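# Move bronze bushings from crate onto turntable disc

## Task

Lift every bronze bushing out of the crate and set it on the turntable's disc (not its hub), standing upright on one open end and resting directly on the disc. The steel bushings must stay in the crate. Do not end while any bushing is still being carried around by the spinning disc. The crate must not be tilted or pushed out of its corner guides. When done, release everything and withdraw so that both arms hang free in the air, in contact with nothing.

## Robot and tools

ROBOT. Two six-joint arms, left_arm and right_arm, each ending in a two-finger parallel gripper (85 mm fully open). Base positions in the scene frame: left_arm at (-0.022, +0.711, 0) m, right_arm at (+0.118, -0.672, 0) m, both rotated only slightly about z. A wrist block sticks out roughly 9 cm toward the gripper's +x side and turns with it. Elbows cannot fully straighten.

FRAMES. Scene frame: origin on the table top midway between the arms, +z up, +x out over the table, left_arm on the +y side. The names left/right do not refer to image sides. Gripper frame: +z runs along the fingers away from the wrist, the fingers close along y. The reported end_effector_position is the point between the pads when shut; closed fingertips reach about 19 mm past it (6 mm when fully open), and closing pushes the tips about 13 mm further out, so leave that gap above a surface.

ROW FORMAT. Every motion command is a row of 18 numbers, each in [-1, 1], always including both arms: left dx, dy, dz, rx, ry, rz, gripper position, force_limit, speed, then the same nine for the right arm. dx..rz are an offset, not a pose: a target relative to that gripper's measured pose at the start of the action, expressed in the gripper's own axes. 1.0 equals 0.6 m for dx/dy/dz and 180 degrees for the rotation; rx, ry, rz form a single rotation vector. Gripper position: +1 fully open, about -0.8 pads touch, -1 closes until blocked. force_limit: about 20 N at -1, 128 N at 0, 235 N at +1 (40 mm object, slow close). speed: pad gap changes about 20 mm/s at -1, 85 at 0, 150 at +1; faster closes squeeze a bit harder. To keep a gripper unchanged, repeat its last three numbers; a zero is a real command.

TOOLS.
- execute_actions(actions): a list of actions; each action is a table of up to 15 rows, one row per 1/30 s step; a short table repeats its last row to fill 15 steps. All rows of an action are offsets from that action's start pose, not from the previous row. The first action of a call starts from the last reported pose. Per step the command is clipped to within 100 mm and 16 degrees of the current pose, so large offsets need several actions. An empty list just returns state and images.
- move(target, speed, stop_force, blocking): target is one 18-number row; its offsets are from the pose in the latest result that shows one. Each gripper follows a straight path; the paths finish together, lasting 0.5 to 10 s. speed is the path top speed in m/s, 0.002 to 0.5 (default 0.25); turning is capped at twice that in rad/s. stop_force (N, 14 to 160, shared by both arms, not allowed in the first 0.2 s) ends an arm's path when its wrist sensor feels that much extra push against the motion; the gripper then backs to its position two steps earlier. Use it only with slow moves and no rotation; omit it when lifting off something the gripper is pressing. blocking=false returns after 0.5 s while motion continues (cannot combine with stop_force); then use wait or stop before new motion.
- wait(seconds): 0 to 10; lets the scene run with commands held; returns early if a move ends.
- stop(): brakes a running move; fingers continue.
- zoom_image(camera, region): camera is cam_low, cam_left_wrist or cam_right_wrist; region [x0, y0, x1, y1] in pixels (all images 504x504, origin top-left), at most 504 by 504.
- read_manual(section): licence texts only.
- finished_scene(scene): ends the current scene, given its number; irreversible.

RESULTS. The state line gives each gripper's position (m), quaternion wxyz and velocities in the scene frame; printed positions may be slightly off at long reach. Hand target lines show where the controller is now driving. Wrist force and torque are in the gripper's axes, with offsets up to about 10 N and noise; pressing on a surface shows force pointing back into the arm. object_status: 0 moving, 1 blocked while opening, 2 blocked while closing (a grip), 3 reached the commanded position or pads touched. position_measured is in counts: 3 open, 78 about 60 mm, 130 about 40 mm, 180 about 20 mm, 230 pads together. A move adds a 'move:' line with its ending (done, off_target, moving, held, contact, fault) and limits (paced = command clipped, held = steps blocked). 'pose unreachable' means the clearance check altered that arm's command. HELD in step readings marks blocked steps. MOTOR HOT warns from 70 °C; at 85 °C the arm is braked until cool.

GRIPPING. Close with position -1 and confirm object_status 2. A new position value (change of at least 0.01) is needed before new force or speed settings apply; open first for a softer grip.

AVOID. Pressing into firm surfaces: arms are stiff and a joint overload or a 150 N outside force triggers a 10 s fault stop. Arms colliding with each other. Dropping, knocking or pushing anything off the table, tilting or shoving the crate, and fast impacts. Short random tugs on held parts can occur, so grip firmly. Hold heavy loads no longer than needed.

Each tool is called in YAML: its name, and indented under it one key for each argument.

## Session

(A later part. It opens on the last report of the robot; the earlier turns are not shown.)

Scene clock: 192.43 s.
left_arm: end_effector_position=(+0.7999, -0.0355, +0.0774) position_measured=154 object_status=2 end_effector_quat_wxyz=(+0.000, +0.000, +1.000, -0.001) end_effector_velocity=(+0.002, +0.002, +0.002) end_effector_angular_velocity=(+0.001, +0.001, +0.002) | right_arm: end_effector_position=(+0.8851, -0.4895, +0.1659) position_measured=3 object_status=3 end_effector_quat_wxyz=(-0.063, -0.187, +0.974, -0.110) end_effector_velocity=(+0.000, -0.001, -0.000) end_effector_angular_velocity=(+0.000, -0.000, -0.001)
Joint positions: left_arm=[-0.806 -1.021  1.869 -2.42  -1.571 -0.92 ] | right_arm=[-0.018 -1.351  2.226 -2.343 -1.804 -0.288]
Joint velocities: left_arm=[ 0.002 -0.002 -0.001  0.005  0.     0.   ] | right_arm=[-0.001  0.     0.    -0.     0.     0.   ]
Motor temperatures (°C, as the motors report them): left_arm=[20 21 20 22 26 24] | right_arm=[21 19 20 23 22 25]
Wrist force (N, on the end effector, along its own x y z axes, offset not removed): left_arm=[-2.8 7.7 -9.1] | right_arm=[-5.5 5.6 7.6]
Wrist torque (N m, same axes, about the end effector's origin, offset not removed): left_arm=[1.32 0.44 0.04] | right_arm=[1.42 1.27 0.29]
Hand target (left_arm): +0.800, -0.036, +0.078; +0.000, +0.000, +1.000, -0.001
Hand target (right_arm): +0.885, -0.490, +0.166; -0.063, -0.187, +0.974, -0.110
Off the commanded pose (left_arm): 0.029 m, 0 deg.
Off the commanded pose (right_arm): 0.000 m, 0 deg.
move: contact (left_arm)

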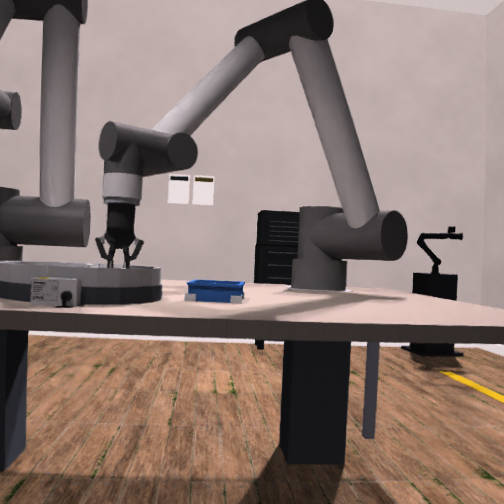

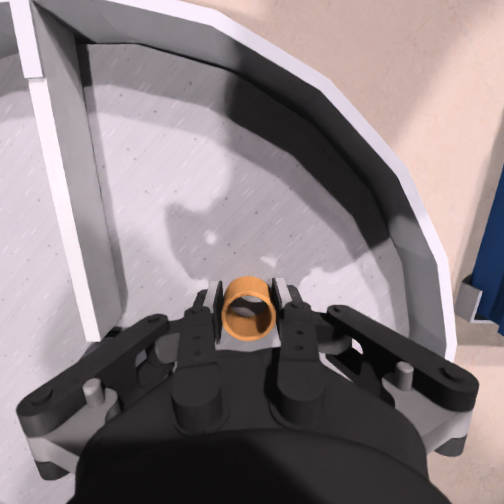

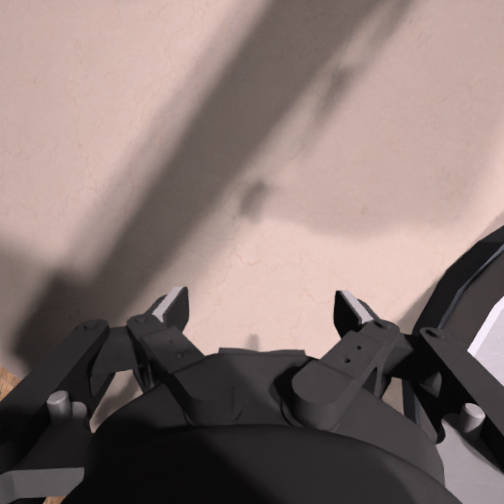

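move:
  target: [0,0,0,0,0,0,0.3,-0.6,0,0,0,0,0,0,0,1,-1,0]

move:
  target: [0,0,-0.17,0,0,0,0.3,-0.6,0,0,0,0,0,0,0,1,-1,0]
  speed: 0.15

Scene clock: 198.43 s.
left_arm: end_effector_position=(+0.7999, -0.0355, +0.0775) position_measured=91 object_status=0 end_effector_quat_wxyz=(+0.000, +0.000, +1.000, -0.001) end_effector_velocity=(-0.001, -0.001, -0.001) end_effector_angular_velocity=(+0.000, +0.001, -0.001) | right_arm: end_effector_position=(+0.8851, -0.4895, +0.1659) position_measured=3 object_status=3 end_effector_quat_wxyz=(-0.063, -0.187, +0.974, -0.110) end_effector_velocity=(-0.000, -0.001, -0.000) end_effector_angular_velocity=(-0.000, +0.001, -0.003)
Joint positions: left_arm=[-0.806 -1.021  1.869 -2.42  -1.571 -0.92 ] | right_arm=[-0.018 -1.351  2.226 -2.343 -1.804 -0.288]
Joint velocities: left_arm=[-0.001  0.     0.001 -0.    -0.    -0.   ] | right_arm=[-0.001 -0.     0.     0.001  0.     0.002]
Motor temperatures (°C, as the motors report them): left_arm=[20 21 20 22 26 24] | right_arm=[21 19 20 23 22 25]
Wrist force (N, on the end effector, along its own x y z axes, offset not removed): left_arm=[-3.6 3.2 -4.4] | right_arm=[-10.3 1.6 5.9]
Wrist torque (N m, same axes, about the end effector's origin, offset not removed): left_arm=[0.08 0.54 0.03] | right_arm=[0.72 2.16 0.25]
Hand target (left_arm): +0.800, -0.036, +0.077; +0.000, +0.000, +1.000, -0.001
Hand target (right_arm): +0.885, -0.490, +0.166; -0.063, -0.187, +0.974, -0.110
Off the commanded pose (left_arm): 0.000 m, 0 deg.
Off the commanded pose (right_arm): 0.000 m, 0 deg.
move: done

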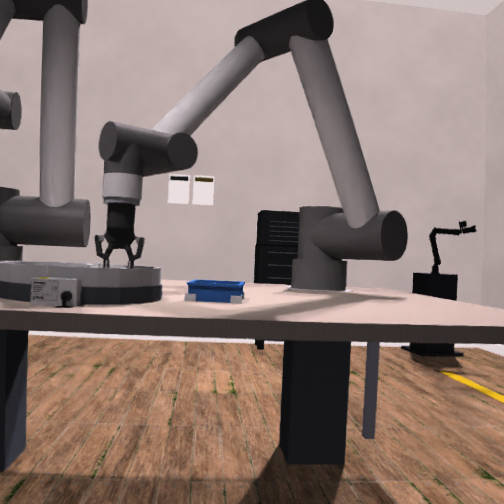

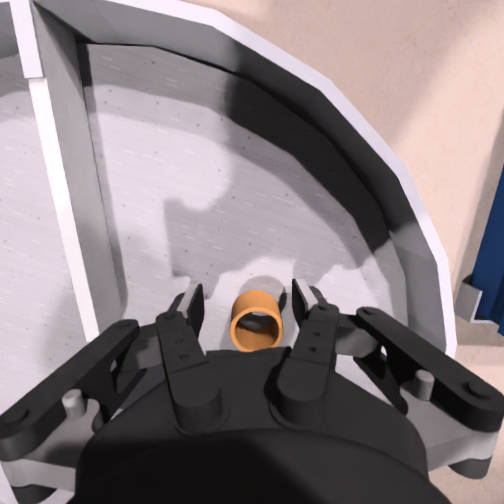

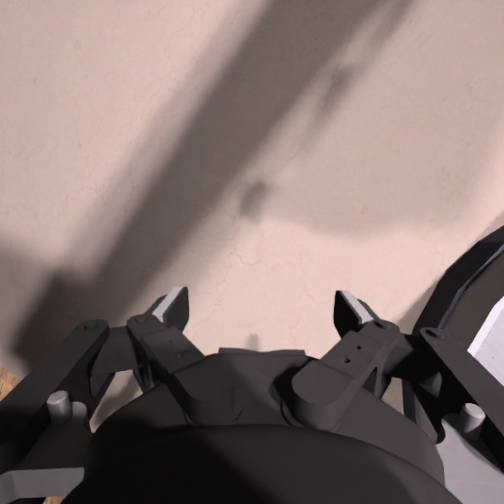

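Scene clock: 199.60 s.
left_arm: end_effector_position=(+0.7997, -0.0353, +0.1792) position_measured=91 object_status=3 end_effector_quat_wxyz=(+0.000, +0.000, +1.000, -0.001) end_effector_velocity=(+0.000, +0.000, +0.002) end_effector_angular_velocity=(+0.000, -0.000, +0.000) | right_arm: end_effector_position=(+0.8851, -0.4895, +0.1659) position_measured=3 object_status=3 end_effector_quat_wxyz=(-0.063, -0.187, +0.974, -0.110) end_effector_velocity=(+0.000, +0.000, +0.000) end_effector_angular_velocity=(+0.000, -0.001, -0.001)
Joint positions: left_arm=[-0.806 -1.108  1.829 -2.293 -1.571 -0.92 ] | right_arm=[-0.018 -1.351  2.226 -2.343 -1.804 -0.288]
Joint velocities: left_arm=[ 0.    -0.002 -0.001  0.003  0.    -0.   ] | right_arm=[-0.    -0.    -0.    -0.001  0.     0.001]
Motor temperatures (°C, as the motors report them): left_arm=[20 21 20 22 26 24] | right_arm=[21 19 20 23 22 25]
Wrist force (N, on the end effector, along its own x y z axes, offset not removed): left_arm=[-1.5 3.4 -6.3] | right_arm=[-2.2 4.8 5.0]
Wrist torque (N m, same axes, about the end effector's origin, offset not removed): left_arm=[0.31 -0.07 0.13] | right_arm=[1.29 0.77 0.40]
Hand target (left_arm): +0.800, -0.035, +0.179; +0.000, +0.000, +1.000, -0.001
Hand target (right_arm): +0.885, -0.490, +0.166; -0.063, -0.187, +0.974, -0.110
Off the commanded pose (left_arm): 0.000 m, 0 deg.
Off the commanded pose (right_arm): 0.000 m, 0 deg.
move: done

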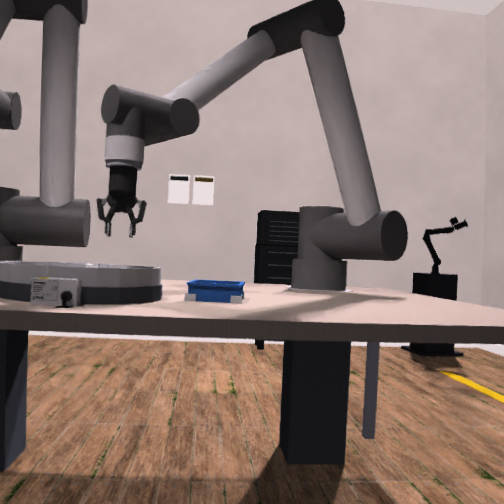

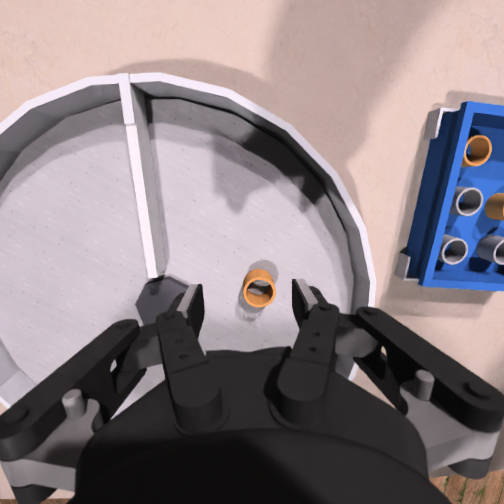

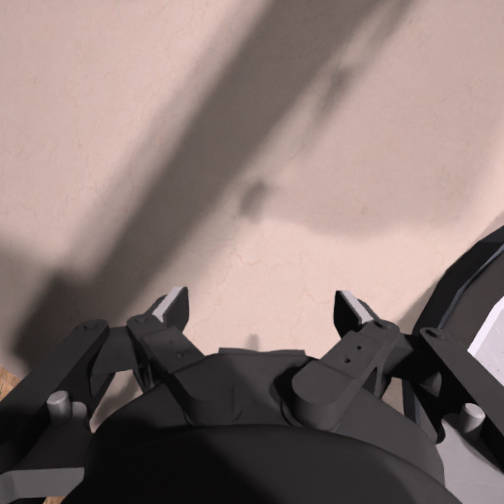

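move:
  target: [0.068,0.514,0,0,0,0,0.1,-0.6,0,0,0,0,0,0,0,1,-1,0]
  speed: 0.3

move:
  target: [0,0,0.18,0,0,0,0.1,-0.6,0,0,0,0,0,0,0,1,-1,0]
  speed: 0.15

zoom_image:
  camera: "cam_left_wrist"
  region: [100, 200, 400, 400]

Scene clock: 212.60 s.
left_arm: end_effector_position=(+0.7584, +0.2728, +0.1782) position_measured=117 object_status=3 end_effector_quat_wxyz=(+0.000, +0.000, +1.000, -0.001) end_effector_velocity=(-0.000, +0.003, -0.001) end_effector_angular_velocity=(+0.002, +0.001, +0.001) | right_arm: end_effector_position=(+0.8851, -0.4895, +0.1659) position_measured=3 object_status=3 end_effector_quat_wxyz=(-0.063, -0.187, +0.974, -0.110) end_effector_velocity=(-0.001, +0.000, -0.000) end_effector_angular_velocity=(-0.000, +0.001, +0.001)
Joint positions: left_arm=[-0.625 -1.305  2.145 -2.412 -1.572 -0.738] | right_arm=[-0.018 -1.351  2.226 -2.343 -1.804 -0.288]
Joint velocities: left_arm=[ 0.002 -0.     0.002 -0.     0.     0.001] | right_arm=[ 0.     0.    -0.     0.001 -0.    -0.   ]
Motor temperatures (°C, as the motors report them): left_arm=[20 21 20 22 26 24] | right_arm=[21 19 20 23 22 25]
Wrist force (N, on the end effector, along its own x y z axes, offset not removed): left_arm=[0.4 5.0 -7.6] | right_arm=[-4.6 0.1 5.9]
Wrist torque (N m, same axes, about the end effector's origin, offset not removed): left_arm=[0.63 -0.15 0.02] | right_arm=[0.42 1.17 0.31]
Hand target (left_arm): +0.758, +0.273, +0.178; +0.000, +0.000, +1.000, -0.001
Hand target (right_arm): +0.885, -0.490, +0.166; -0.063, -0.187, +0.974, -0.110
Off the commanded pose (left_arm): 0.001 m, 0 deg.
Off the commanded pose (right_arm): 0.000 m, 0 deg.
move: done

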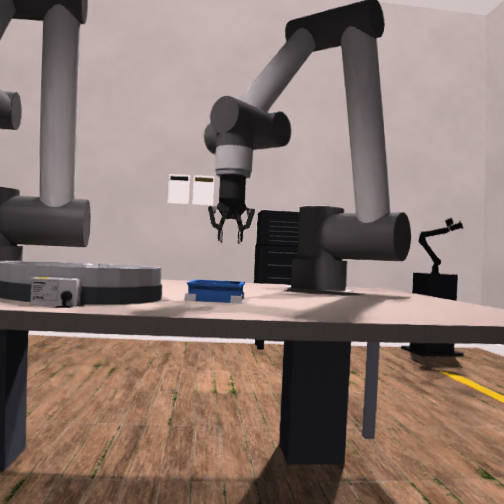

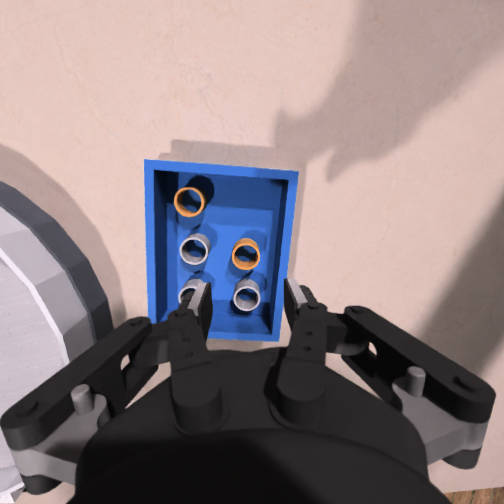

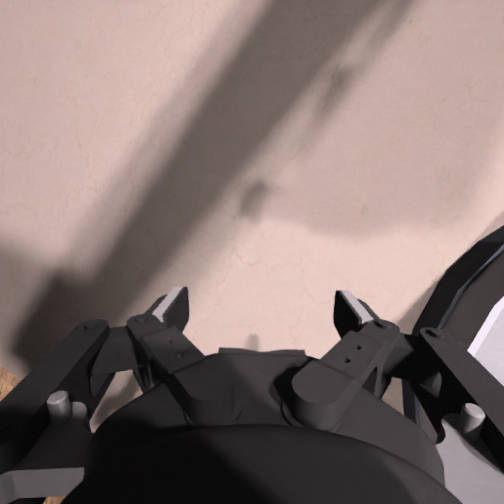

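Scene clock: 213.83 s.
left_arm: end_effector_position=(+0.7585, +0.2725, +0.0704) position_measured=117 object_status=3 end_effector_quat_wxyz=(+0.000, +0.000, +1.000, -0.001) end_effector_velocity=(+0.000, -0.001, -0.002) end_effector_angular_velocity=(-0.001, +0.001, -0.000) | right_arm: end_effector_position=(+0.8851, -0.4895, +0.1659) position_measured=3 object_status=3 end_effector_quat_wxyz=(-0.063, -0.187, +0.974, -0.110) end_effector_velocity=(+0.001, +0.000, +0.000) end_effector_angular_velocity=(+0.000, -0.002, -0.000)
Joint positions: left_arm=[-0.625 -1.184  2.194 -2.582 -1.572 -0.738] | right_arm=[-0.018 -1.351  2.226 -2.343 -1.804 -0.288]
Joint velocities: left_arm=[-0.     0.003 -0.001 -0.002 -0.002  0.   ] | right_arm=[-0.     0.     0.    -0.002  0.     0.   ]
Motor temperatures (°C, as the motors report them): left_arm=[20 21 20 22 26 24] | right_arm=[21 19 20 23 22 25]
Wrist force (N, on the end effector, along its own x y z axes, offset not removed): left_arm=[-3.2 9.5 -4.9] | right_arm=[-6.3 1.0 3.8]
Wrist torque (N m, same axes, about the end effector's origin, offset not removed): left_arm=[1.35 0.43 0.18] | right_arm=[0.59 1.50 0.13]
Hand target (left_arm): +0.759, +0.272, +0.070; +0.000, +0.000, +1.000, -0.001
Hand target (right_arm): +0.885, -0.490, +0.166; -0.063, -0.187, +0.974, -0.110
Off the commanded pose (left_arm): 0.000 m, 0 deg.
Off the commanded pose (right_arm): 0.000 m, 0 deg.
move: done

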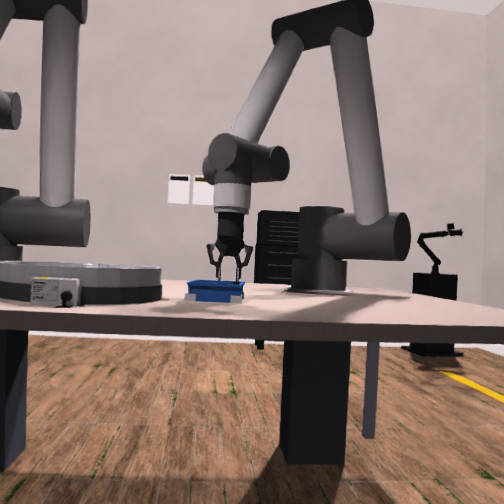

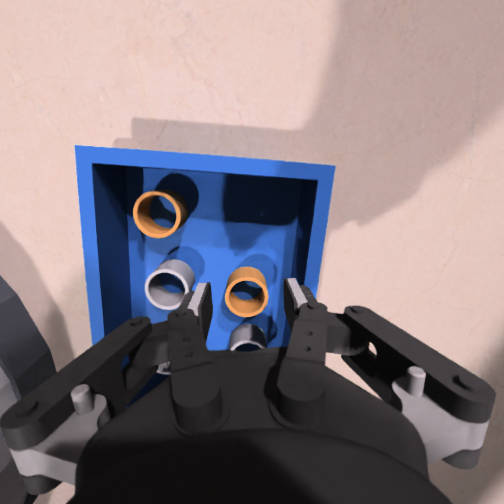

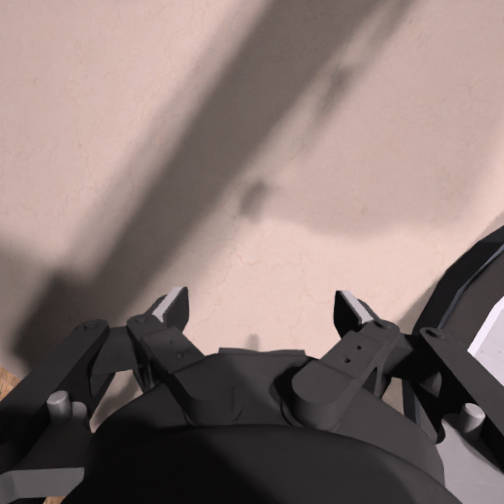

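Region (100, 200, 400, 400) of cam_left_wrist's 504x504 image, scaled by 1.680, with more detail than that image has.

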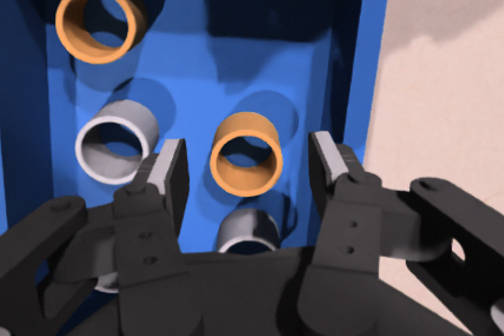

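execute_actions:
  actions:
    - [[-0.011,-0.0015,0.02,0,0,0,0.1,-0.6,0,0,0,0,0,0,0,1,-1,0]]
    - [[0,0,0,0,0,0,0.1,-0.6,0,0,0,0,0,0,0,1,-1,0]]

move:
  target: [0,0,0.047,0,0,0,0.1,-0.6,0,0,0,0,0,0,0,1,-1,0]
  speed: 0.015
  stop_force: 15

Scene clock: 222.80 s.
left_arm: end_effector_position=(+0.7651, +0.2715, +0.0585) position_measured=117 object_status=3 end_effector_quat_wxyz=(+0.000, +0.000, +1.000, -0.001) end_effector_velocity=(-0.001, +0.001, -0.002) end_effector_angular_velocity=(+0.002, +0.002, -0.000) | right_arm: end_effector_position=(+0.8851, -0.4895, +0.1659) position_measured=3 object_status=3 end_effector_quat_wxyz=(-0.063, -0.187, +0.974, -0.110) end_effector_velocity=(+0.000, -0.000, -0.000) end_effector_angular_velocity=(+0.000, -0.001, -0.003)
Joint positions: left_arm=[-0.62  -1.165  2.189 -2.596 -1.572 -0.734] | right_arm=[-0.018 -1.351  2.226 -2.343 -1.804 -0.288]
Joint velocities: left_arm=[-0.     0.002  0.001 -0.     0.001  0.   ] | right_arm=[-0.     0.     0.    -0.     0.     0.002]
Motor temperatures (°C, as the motors report them): left_arm=[20 21 20 22 26 24] | right_arm=[21 19 20 23 22 25]
Wrist force (N, on the end effector, along its own x y z axes, offset not removed): left_arm=[0.1 2.6 -8.0] | right_arm=[-3.4 3.3 8.1]
Wrist torque (N m, same axes, about the end effector's origin, offset not removed): left_arm=[0.18 -0.41 0.10] | right_arm=[0.97 0.85 0.20]
Hand target (left_arm): +0.765, +0.271, +0.059; -0.000, +0.000, +1.000, -0.001
Hand target (right_arm): +0.885, -0.490, +0.166; -0.063, -0.187, +0.974, -0.110
Off the commanded pose (left_arm): 0.000 m, 0 deg.
Off the commanded pose (right_arm): 0.000 m, 0 deg.
Step readings (end_effector_position; steps 1 to 15: 1st action; 16 to 30: 2nd action):
0: left_arm (+0.7585, +0.2725, +0.0703) | right_arm (+0.8851, -0.4895, +0.1659)
1: left_arm (+0.7586, +0.2725, +0.0702) | right_arm (+0.8851, -0.4895, +0.1659)
2: left_arm (+0.7596, +0.2722, +0.0686) | right_arm (+0.8851, -0.4895, +0.1659)
4: left_arm (+0.7620, +0.2719, +0.0637) | right_arm (+0.8851, -0.4895, +0.1659)
8: left_arm (+0.7643, +0.2716, +0.0596) | right_arm (+0.8851, -0.4895, +0.1659)
15: left_arm (+0.7651, +0.2715, +0.0585) | right_arm (+0.8851, -0.4895, +0.1659)
16: left_arm (+0.7651, +0.2715, +0.0585) | right_arm (+0.8851, -0.4895, +0.1659)
17: left_arm (+0.7651, +0.2715, +0.0585) | right_arm (+0.8851, -0.4895, +0.1659)
19: left_arm (+0.7651, +0.2715, +0.0585) | right_arm (+0.8851, -0.4895, +0.1659)
23: left_arm (+0.7651, +0.2715, +0.0585) | right_arm (+0.8851, -0.4895, +0.1659)
30: end_effector_position above

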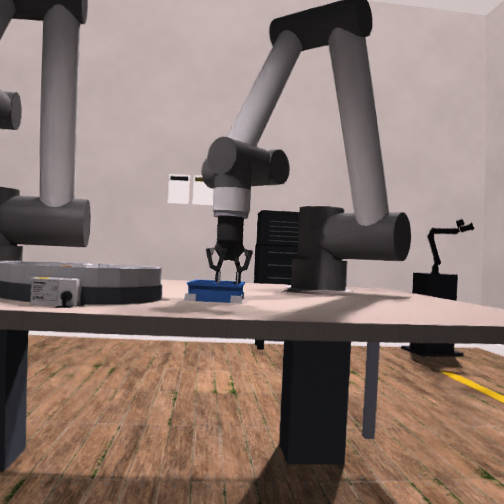

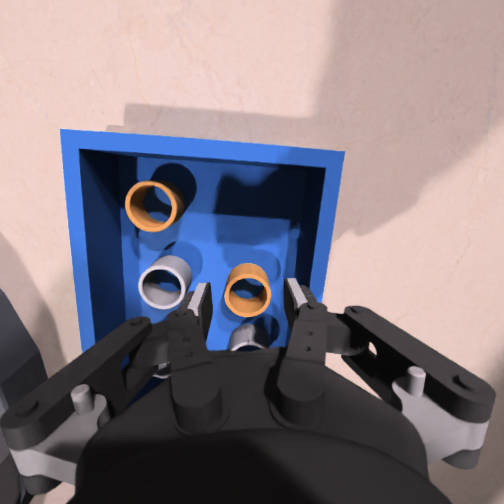

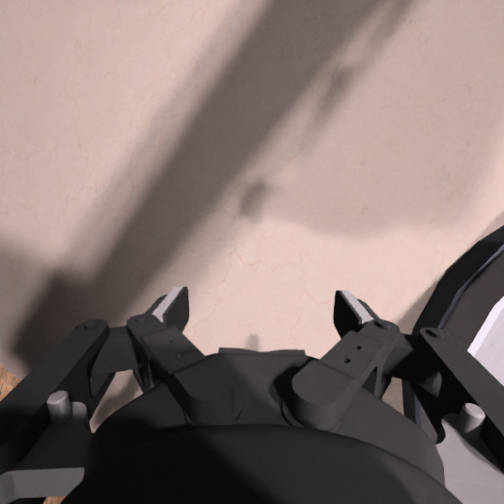

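Scene clock: 224.93 s.
left_arm: end_effector_position=(+0.7651, +0.2715, +0.0305) position_measured=117 object_status=3 end_effector_quat_wxyz=(-0.000, +0.000, +1.000, -0.001) end_effector_velocity=(+0.000, +0.000, -0.003) end_effector_angular_velocity=(+0.000, +0.001, +0.001) | right_arm: end_effector_position=(+0.8851, -0.4895, +0.1659) position_measured=3 object_status=3 end_effector_quat_wxyz=(-0.063, -0.187, +0.974, -0.110) end_effector_velocity=(-0.000, +0.001, +0.000) end_effector_angular_velocity=(-0.000, -0.001, -0.001)
Joint positions: left_arm=[-0.62  -1.13   2.198 -2.639 -1.572 -0.734] | right_arm=[-0.018 -1.351  2.226 -2.343 -1.804 -0.288]
Joint velocities: left_arm=[ 0.001  0.003  0.    -0.003 -0.001 -0.   ] | right_arm=[ 0.001 -0.    -0.     0.    -0.     0.002]
Motor temperatures (°C, as the motors report them): left_arm=[20 21 20 22 26 24] | right_arm=[21 19 20 23 22 25]
Wrist force (N, on the end effector, along its own x y z axes, offset not removed): left_arm=[-1.7 2.3 -6.7] | right_arm=[-4.2 2.1 7.9]
Wrist torque (N m, same axes, about the end effector's origin, offset not removed): left_arm=[0.17 0.42 -0.03] | right_arm=[0.80 1.00 0.26]
Hand target (left_arm): +0.765, +0.271, +0.030; +0.000, +0.000, +1.000, -0.001
Hand target (right_arm): +0.885, -0.490, +0.166; -0.063, -0.187, +0.974, -0.110
Off the commanded pose (left_arm): 0.000 m, 0 deg.
Off the commanded pose (right_arm): 0.000 m, 0 deg.
move: done

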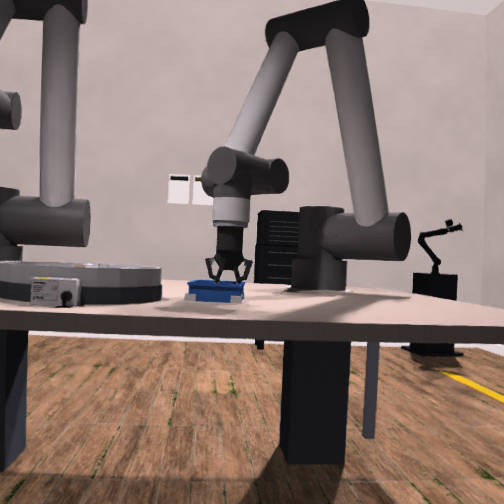

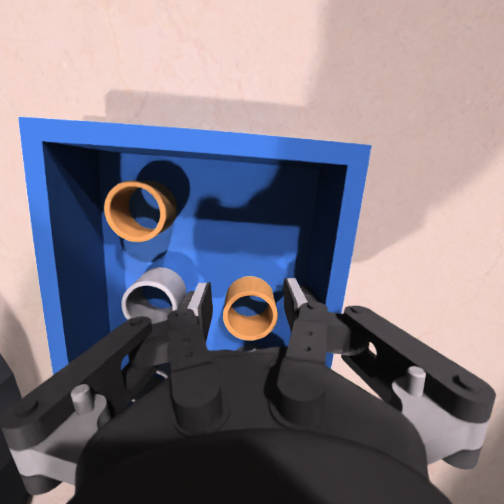

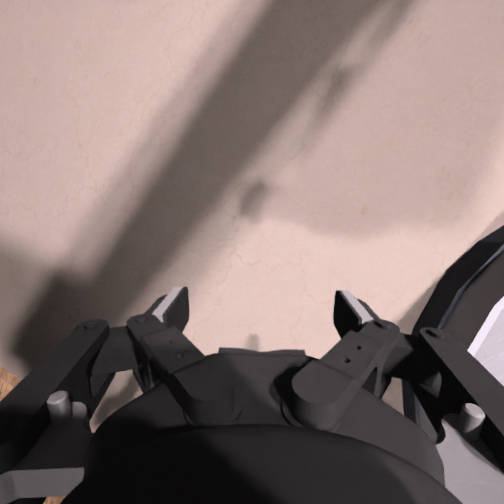

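Good. Grip, lift, and carry over to view the −y side.

move:
  target: [0,0,0,0,0,0,-1,-0.6,-0.5,0,0,0,0,0,0,1,-1,0]

move:
  target: [0,0,-0.25,0,0,0,-1,-0.6,-0.5,0,0,0,0,0,0,1,-1,0]
  speed: 0.15

move:
  target: [-0.04,-0.75,0,0,0,0,-1,-0.6,-0.5,0,-0.2,0,0,0,0,1,-1,0]
  speed: 0.25

Scene clock: 233.97 s.
left_arm: end_effector_position=(+0.7651, +0.2715, +0.0304) position_measured=154 object_status=2 end_effector_quat_wxyz=(-0.000, +0.000, +1.000, -0.001) end_effector_velocity=(-0.000, +0.000, -0.000) end_effector_angular_velocity=(+0.000, +0.001, -0.000) | right_arm: end_effector_position=(+0.8851, -0.4895, +0.1659) position_measured=3 object_status=3 end_effector_quat_wxyz=(-0.063, -0.187, +0.974, -0.110) end_effector_velocity=(-0.001, -0.000, -0.000) end_effector_angular_velocity=(-0.000, +0.002, -0.002)
Joint positions: left_arm=[-0.621 -1.13   2.198 -2.639 -1.572 -0.734] | right_arm=[-0.018 -1.351  2.226 -2.343 -1.804 -0.288]
Joint velocities: left_arm=[ 0.  0.  0.  0. -0.  0.] | right_arm=[-0.     0.    -0.     0.002 -0.     0.002]
Motor temperatures (°C, as the motors report them): left_arm=[20 21 20 22 26 24] | right_arm=[21 19 20 23 22 25]
Wrist force (N, on the end effector, along its own x y z axes, offset not removed): left_arm=[0.0 2.4 -16.1] | right_arm=[-4.6 1.1 3.3]
Wrist torque (N m, same axes, about the end effector's origin, offset not removed): left_arm=[0.33 -0.43 0.10] | right_arm=[0.70 1.07 0.29]
Hand target (left_arm): +0.765, +0.271, +0.030; -0.000, +0.000, +1.000, -0.001
Hand target (right_arm): +0.885, -0.490, +0.166; -0.063, -0.187, +0.974, -0.110
Off the commanded pose (left_arm): 0.000 m, 0 deg.
Off the commanded pose (right_arm): 0.000 m, 0 deg.
move: done

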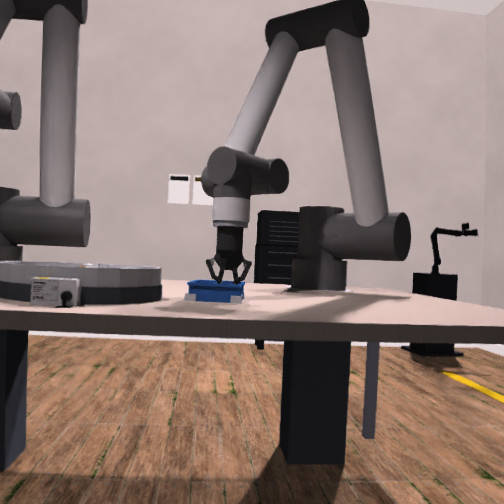

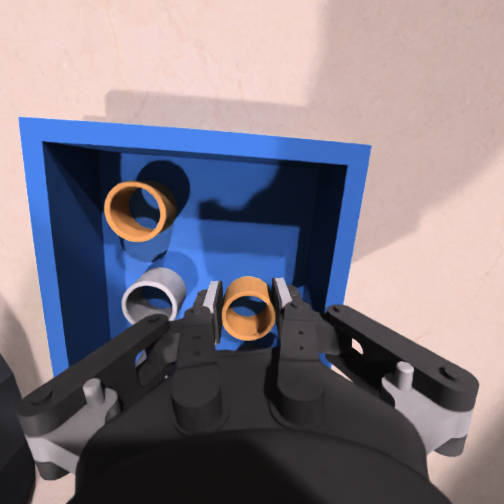

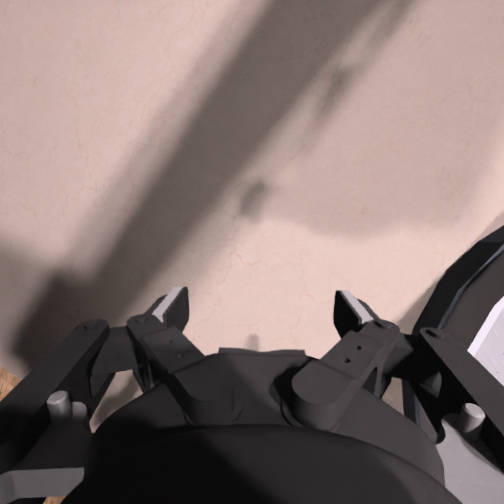

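Scene clock: 235.43 s.
left_arm: end_effector_position=(+0.7649, +0.2719, +0.1800) position_measured=154 object_status=2 end_effector_quat_wxyz=(-0.000, +0.000, +1.000, -0.001) end_effector_velocity=(+0.001, +0.000, +0.002) end_effector_angular_velocity=(+0.002, -0.000, +0.000) | right_arm: end_effector_position=(+0.8851, -0.4895, +0.1659) position_measured=3 object_status=3 end_effector_quat_wxyz=(-0.063, -0.187, +0.974, -0.110) end_effector_velocity=(-0.000, +0.001, +0.000) end_effector_angular_velocity=(+0.000, +0.001, +0.002)
Joint positions: left_arm=[-0.62  -1.301  2.136 -2.406 -1.572 -0.734] | right_arm=[-0.018 -1.351  2.226 -2.343 -1.804 -0.288]
Joint velocities: left_arm=[ 0.    -0.001 -0.002  0.004  0.001  0.   ] | right_arm=[ 0.001 -0.    -0.     0.    -0.    -0.001]
Motor temperatures (°C, as the motors report them): left_arm=[20 21 20 22 26 24] | right_arm=[21 19 20 23 22 25]
Wrist force (N, on the end effector, along its own x y z axes, offset not removed): left_arm=[0.3 5.5 -7.1] | right_arm=[-3.5 -0.6 6.9]
Wrist torque (N m, same axes, about the end effector's origin, offset not removed): left_arm=[0.74 -0.27 0.23] | right_arm=[0.30 0.88 0.17]
Hand target (left_arm): +0.765, +0.272, +0.180; -0.000, +0.000, +1.000, -0.001
Hand target (right_arm): +0.885, -0.490, +0.166; -0.063, -0.187, +0.974, -0.110
Off the commanded pose (left_arm): 0.000 m, 0 deg.
Off the commanded pose (right_arm): 0.000 m, 0 deg.
move: done

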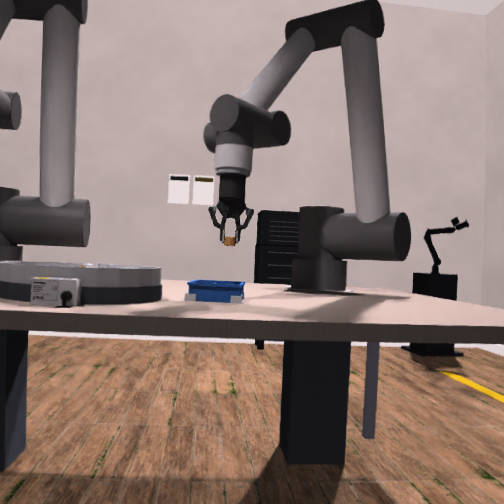

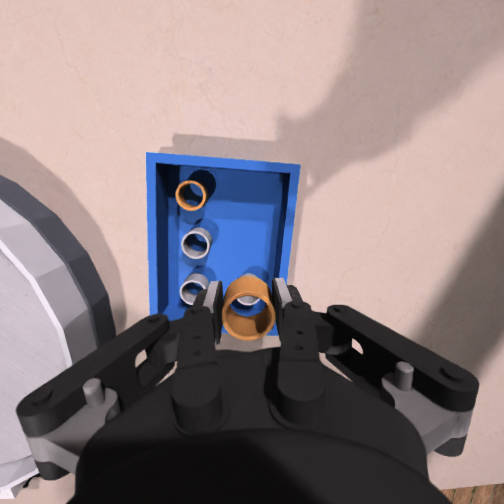

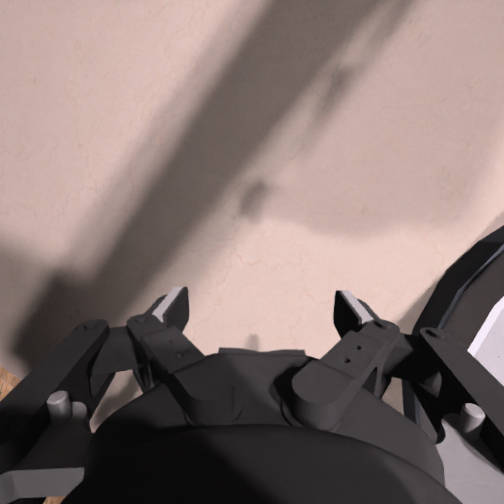

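Scene clock: 237.83 s.
left_arm: end_effector_position=(+0.7897, -0.1778, +0.1814) position_measured=154 object_status=2 end_effector_quat_wxyz=(+0.000, +0.000, +1.000, -0.001) end_effector_velocity=(+0.001, -0.001, -0.001) end_effector_angular_velocity=(+0.001, +0.001, +0.001) | right_arm: end_effector_position=(+0.9306, -0.5983, +0.1887) position_measured=3 object_status=3 end_effector_quat_wxyz=(-0.063, -0.187, +0.974, -0.110) end_effector_velocity=(-0.000, -0.000, -0.000) end_effector_angular_velocity=(+0.000, +0.001, +0.000)
Joint positions: left_arm=[-0.885 -1.023  1.677 -2.226 -1.571 -0.999] | right_arm=[-0.151 -1.354  2.193 -2.339 -1.815 -0.424]
Joint velocities: left_arm=[ 0.001  0.003 -0.003  0.001 -0.001 -0.001] | right_arm=[-0.     0.    -0.     0.001  0.    -0.   ]
Motor temperatures (°C, as the motors report them): left_arm=[20 21 20 22 26 24] | right_arm=[21 19 20 23 22 25]
Wrist force (N, on the end effector, along its own x y z axes, offset not removed): left_arm=[-0.4 0.9 -2.6] | right_arm=[-4.5 0.2 8.2]
Wrist torque (N m, same axes, about the end effector's origin, offset not removed): left_arm=[-0.29 -0.10 0.00] | right_arm=[0.41 1.18 0.14]
Hand target (left_arm): +0.790, -0.178, +0.181; +0.000, +0.000, +1.000, -0.001
Hand target (right_arm): +0.931, -0.598, +0.189; -0.063, -0.187, +0.974, -0.110
Off the commanded pose (left_arm): 0.001 m, 0 deg.
Off the commanded pose (right_arm): 0.000 m, 0 deg.
move: done

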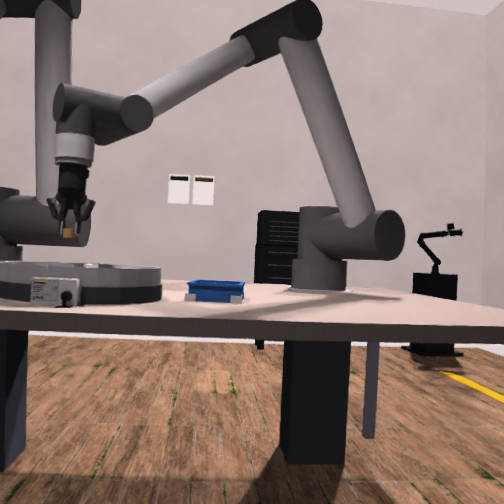

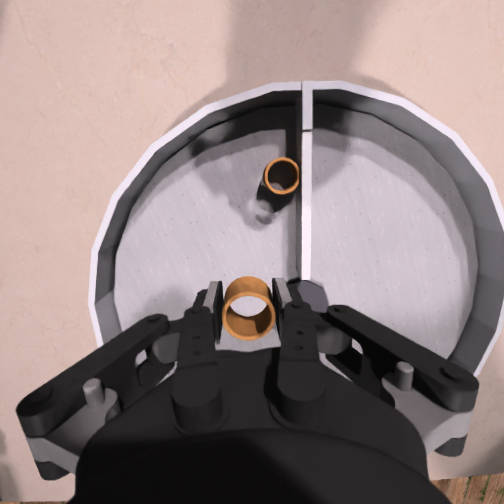

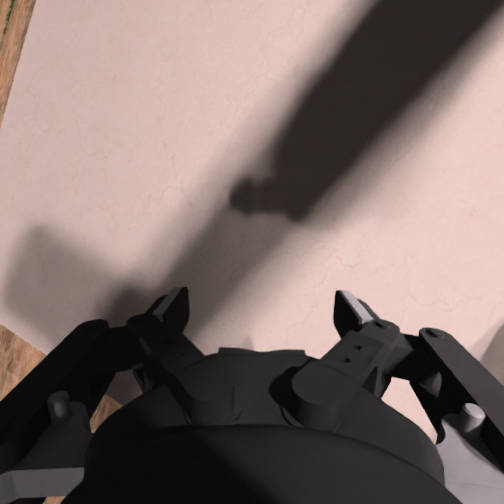

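move:
  target: [-0.05,-0.05,0.15,0,0,0,-1,-0.6,-0.5,0,0,0,0,0,0,1,-1,0]
  speed: 0.1

move:
  target: [0,0,0.04,0,0,0,-1,-0.6,-0.5,0,0,0,0,0,0,1,-1,0]
  speed: 0.01
  stop_force: 14

Scene clock: 249.30 s.
left_arm: end_effector_position=(+0.8198, -0.2079, +0.0917) position_measured=154 object_status=2 end_effector_quat_wxyz=(+0.000, +0.000, +1.000, -0.001) end_effector_velocity=(+0.001, +0.000, -0.002) end_effector_angular_velocity=(+0.000, +0.000, +0.001) | right_arm: end_effector_position=(+0.9306, -0.5983, +0.1887) position_measured=3 object_status=3 end_effector_quat_wxyz=(-0.063, -0.187, +0.974, -0.110) end_effector_velocity=(+0.000, +0.000, +0.000) end_effector_angular_velocity=(-0.000, -0.002, +0.000)
Joint positions: left_arm=[-0.878 -0.918  1.64  -2.295 -1.571 -0.991] | right_arm=[-0.151 -1.354  2.193 -2.339 -1.815 -0.424]
Joint velocities: left_arm=[ 0.001  0.002 -0.    -0.001  0.     0.   ] | right_arm=[ 0.    -0.    -0.    -0.001 -0.     0.   ]
Motor temperatures (°C, as the motors report them): left_arm=[20 21 20 22 26 24] | right_arm=[21 19 20 23 22 25]
Wrist force (N, on the end effector, along its own x y z axes, offset not removed): left_arm=[1.1 2.1 -10.1] | right_arm=[-2.5 1.8 5.4]
Wrist torque (N m, same axes, about the end effector's origin, offset not removed): left_arm=[0.03 -0.55 0.28] | right_arm=[0.77 0.69 0.24]
Hand target (left_arm): +0.820, -0.208, +0.092; +0.000, +0.000, +1.000, -0.001
Hand target (right_arm): +0.931, -0.598, +0.189; -0.063, -0.187, +0.974, -0.110
Off the commanded pose (left_arm): 0.000 m, 0 deg.
Off the commanded pose (right_arm): 0.000 m, 0 deg.
move: done

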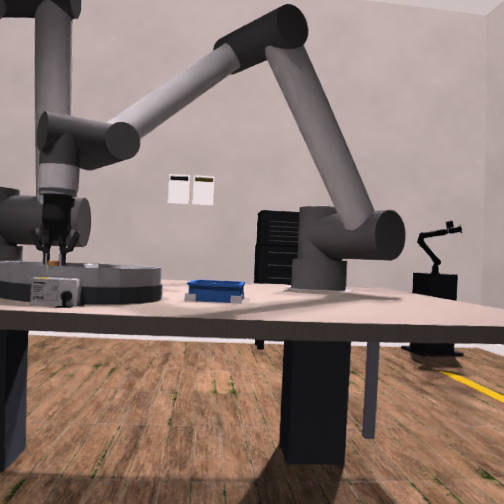

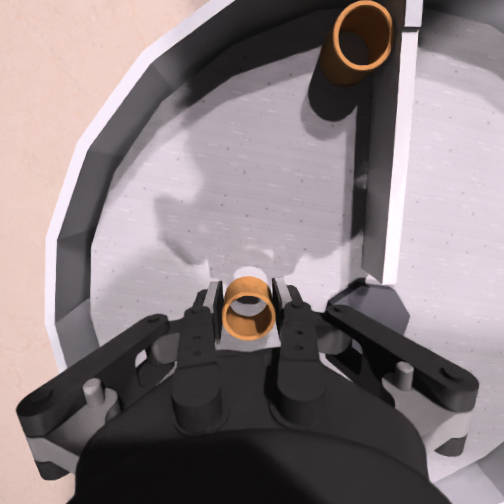

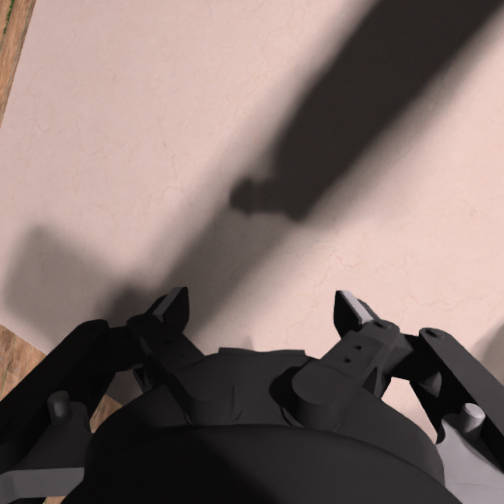

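Scene clock: 251.03 s.
left_arm: end_effector_position=(+0.8198, -0.2079, +0.0780) position_measured=154 object_status=2 end_effector_quat_wxyz=(+0.000, +0.000, +1.000, -0.000) end_effector_velocity=(+0.001, +0.002, +0.002) end_effector_angular_velocity=(+0.001, +0.001, +0.002) | right_arm: end_effector_position=(+0.9306, -0.5983, +0.1887) position_measured=3 object_status=3 end_effector_quat_wxyz=(-0.063, -0.187, +0.974, -0.110) end_effector_velocity=(+0.001, +0.000, +0.000) end_effector_angular_velocity=(-0.000, -0.002, +0.001)
Joint positions: left_arm=[-0.878 -0.907  1.645 -2.309 -1.571 -0.991] | right_arm=[-0.151 -1.354  2.193 -2.339 -1.815 -0.424]
Joint velocities: left_arm=[ 0.002 -0.001 -0.001  0.004 -0.    -0.   ] | right_arm=[ 0.    -0.    -0.    -0.002  0.    -0.001]
Motor temperatures (°C, as the motors report them): left_arm=[20 21 20 22 26 24] | right_arm=[21 19 20 23 22 25]
Wrist force (N, on the end effector, along its own x y z axes, offset not removed): left_arm=[-3.2 8.2 -5.1] | right_arm=[-3.7 1.7 4.6]
Wrist torque (N m, same axes, about the end effector's origin, offset not removed): left_arm=[1.15 0.62 0.17] | right_arm=[0.73 0.96 0.25]
Hand target (left_arm): +0.820, -0.208, +0.079; +0.000, +0.000, +1.000, -0.001
Hand target (right_arm): +0.931, -0.598, +0.189; -0.063, -0.187, +0.974, -0.110
Off the commanded pose (left_arm): 0.010 m, 0 deg.
Off the commanded pose (right_arm): 0.000 m, 0 deg.
move: contact (left_arm)

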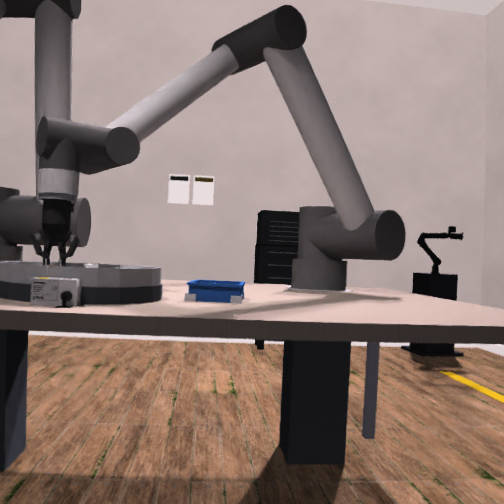

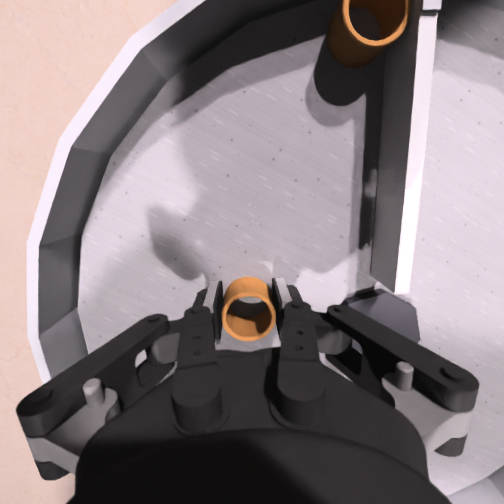

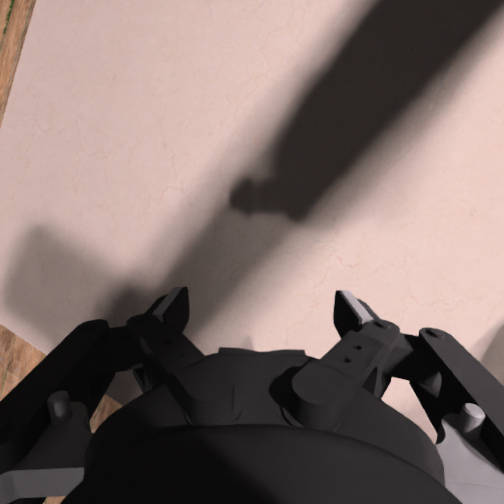

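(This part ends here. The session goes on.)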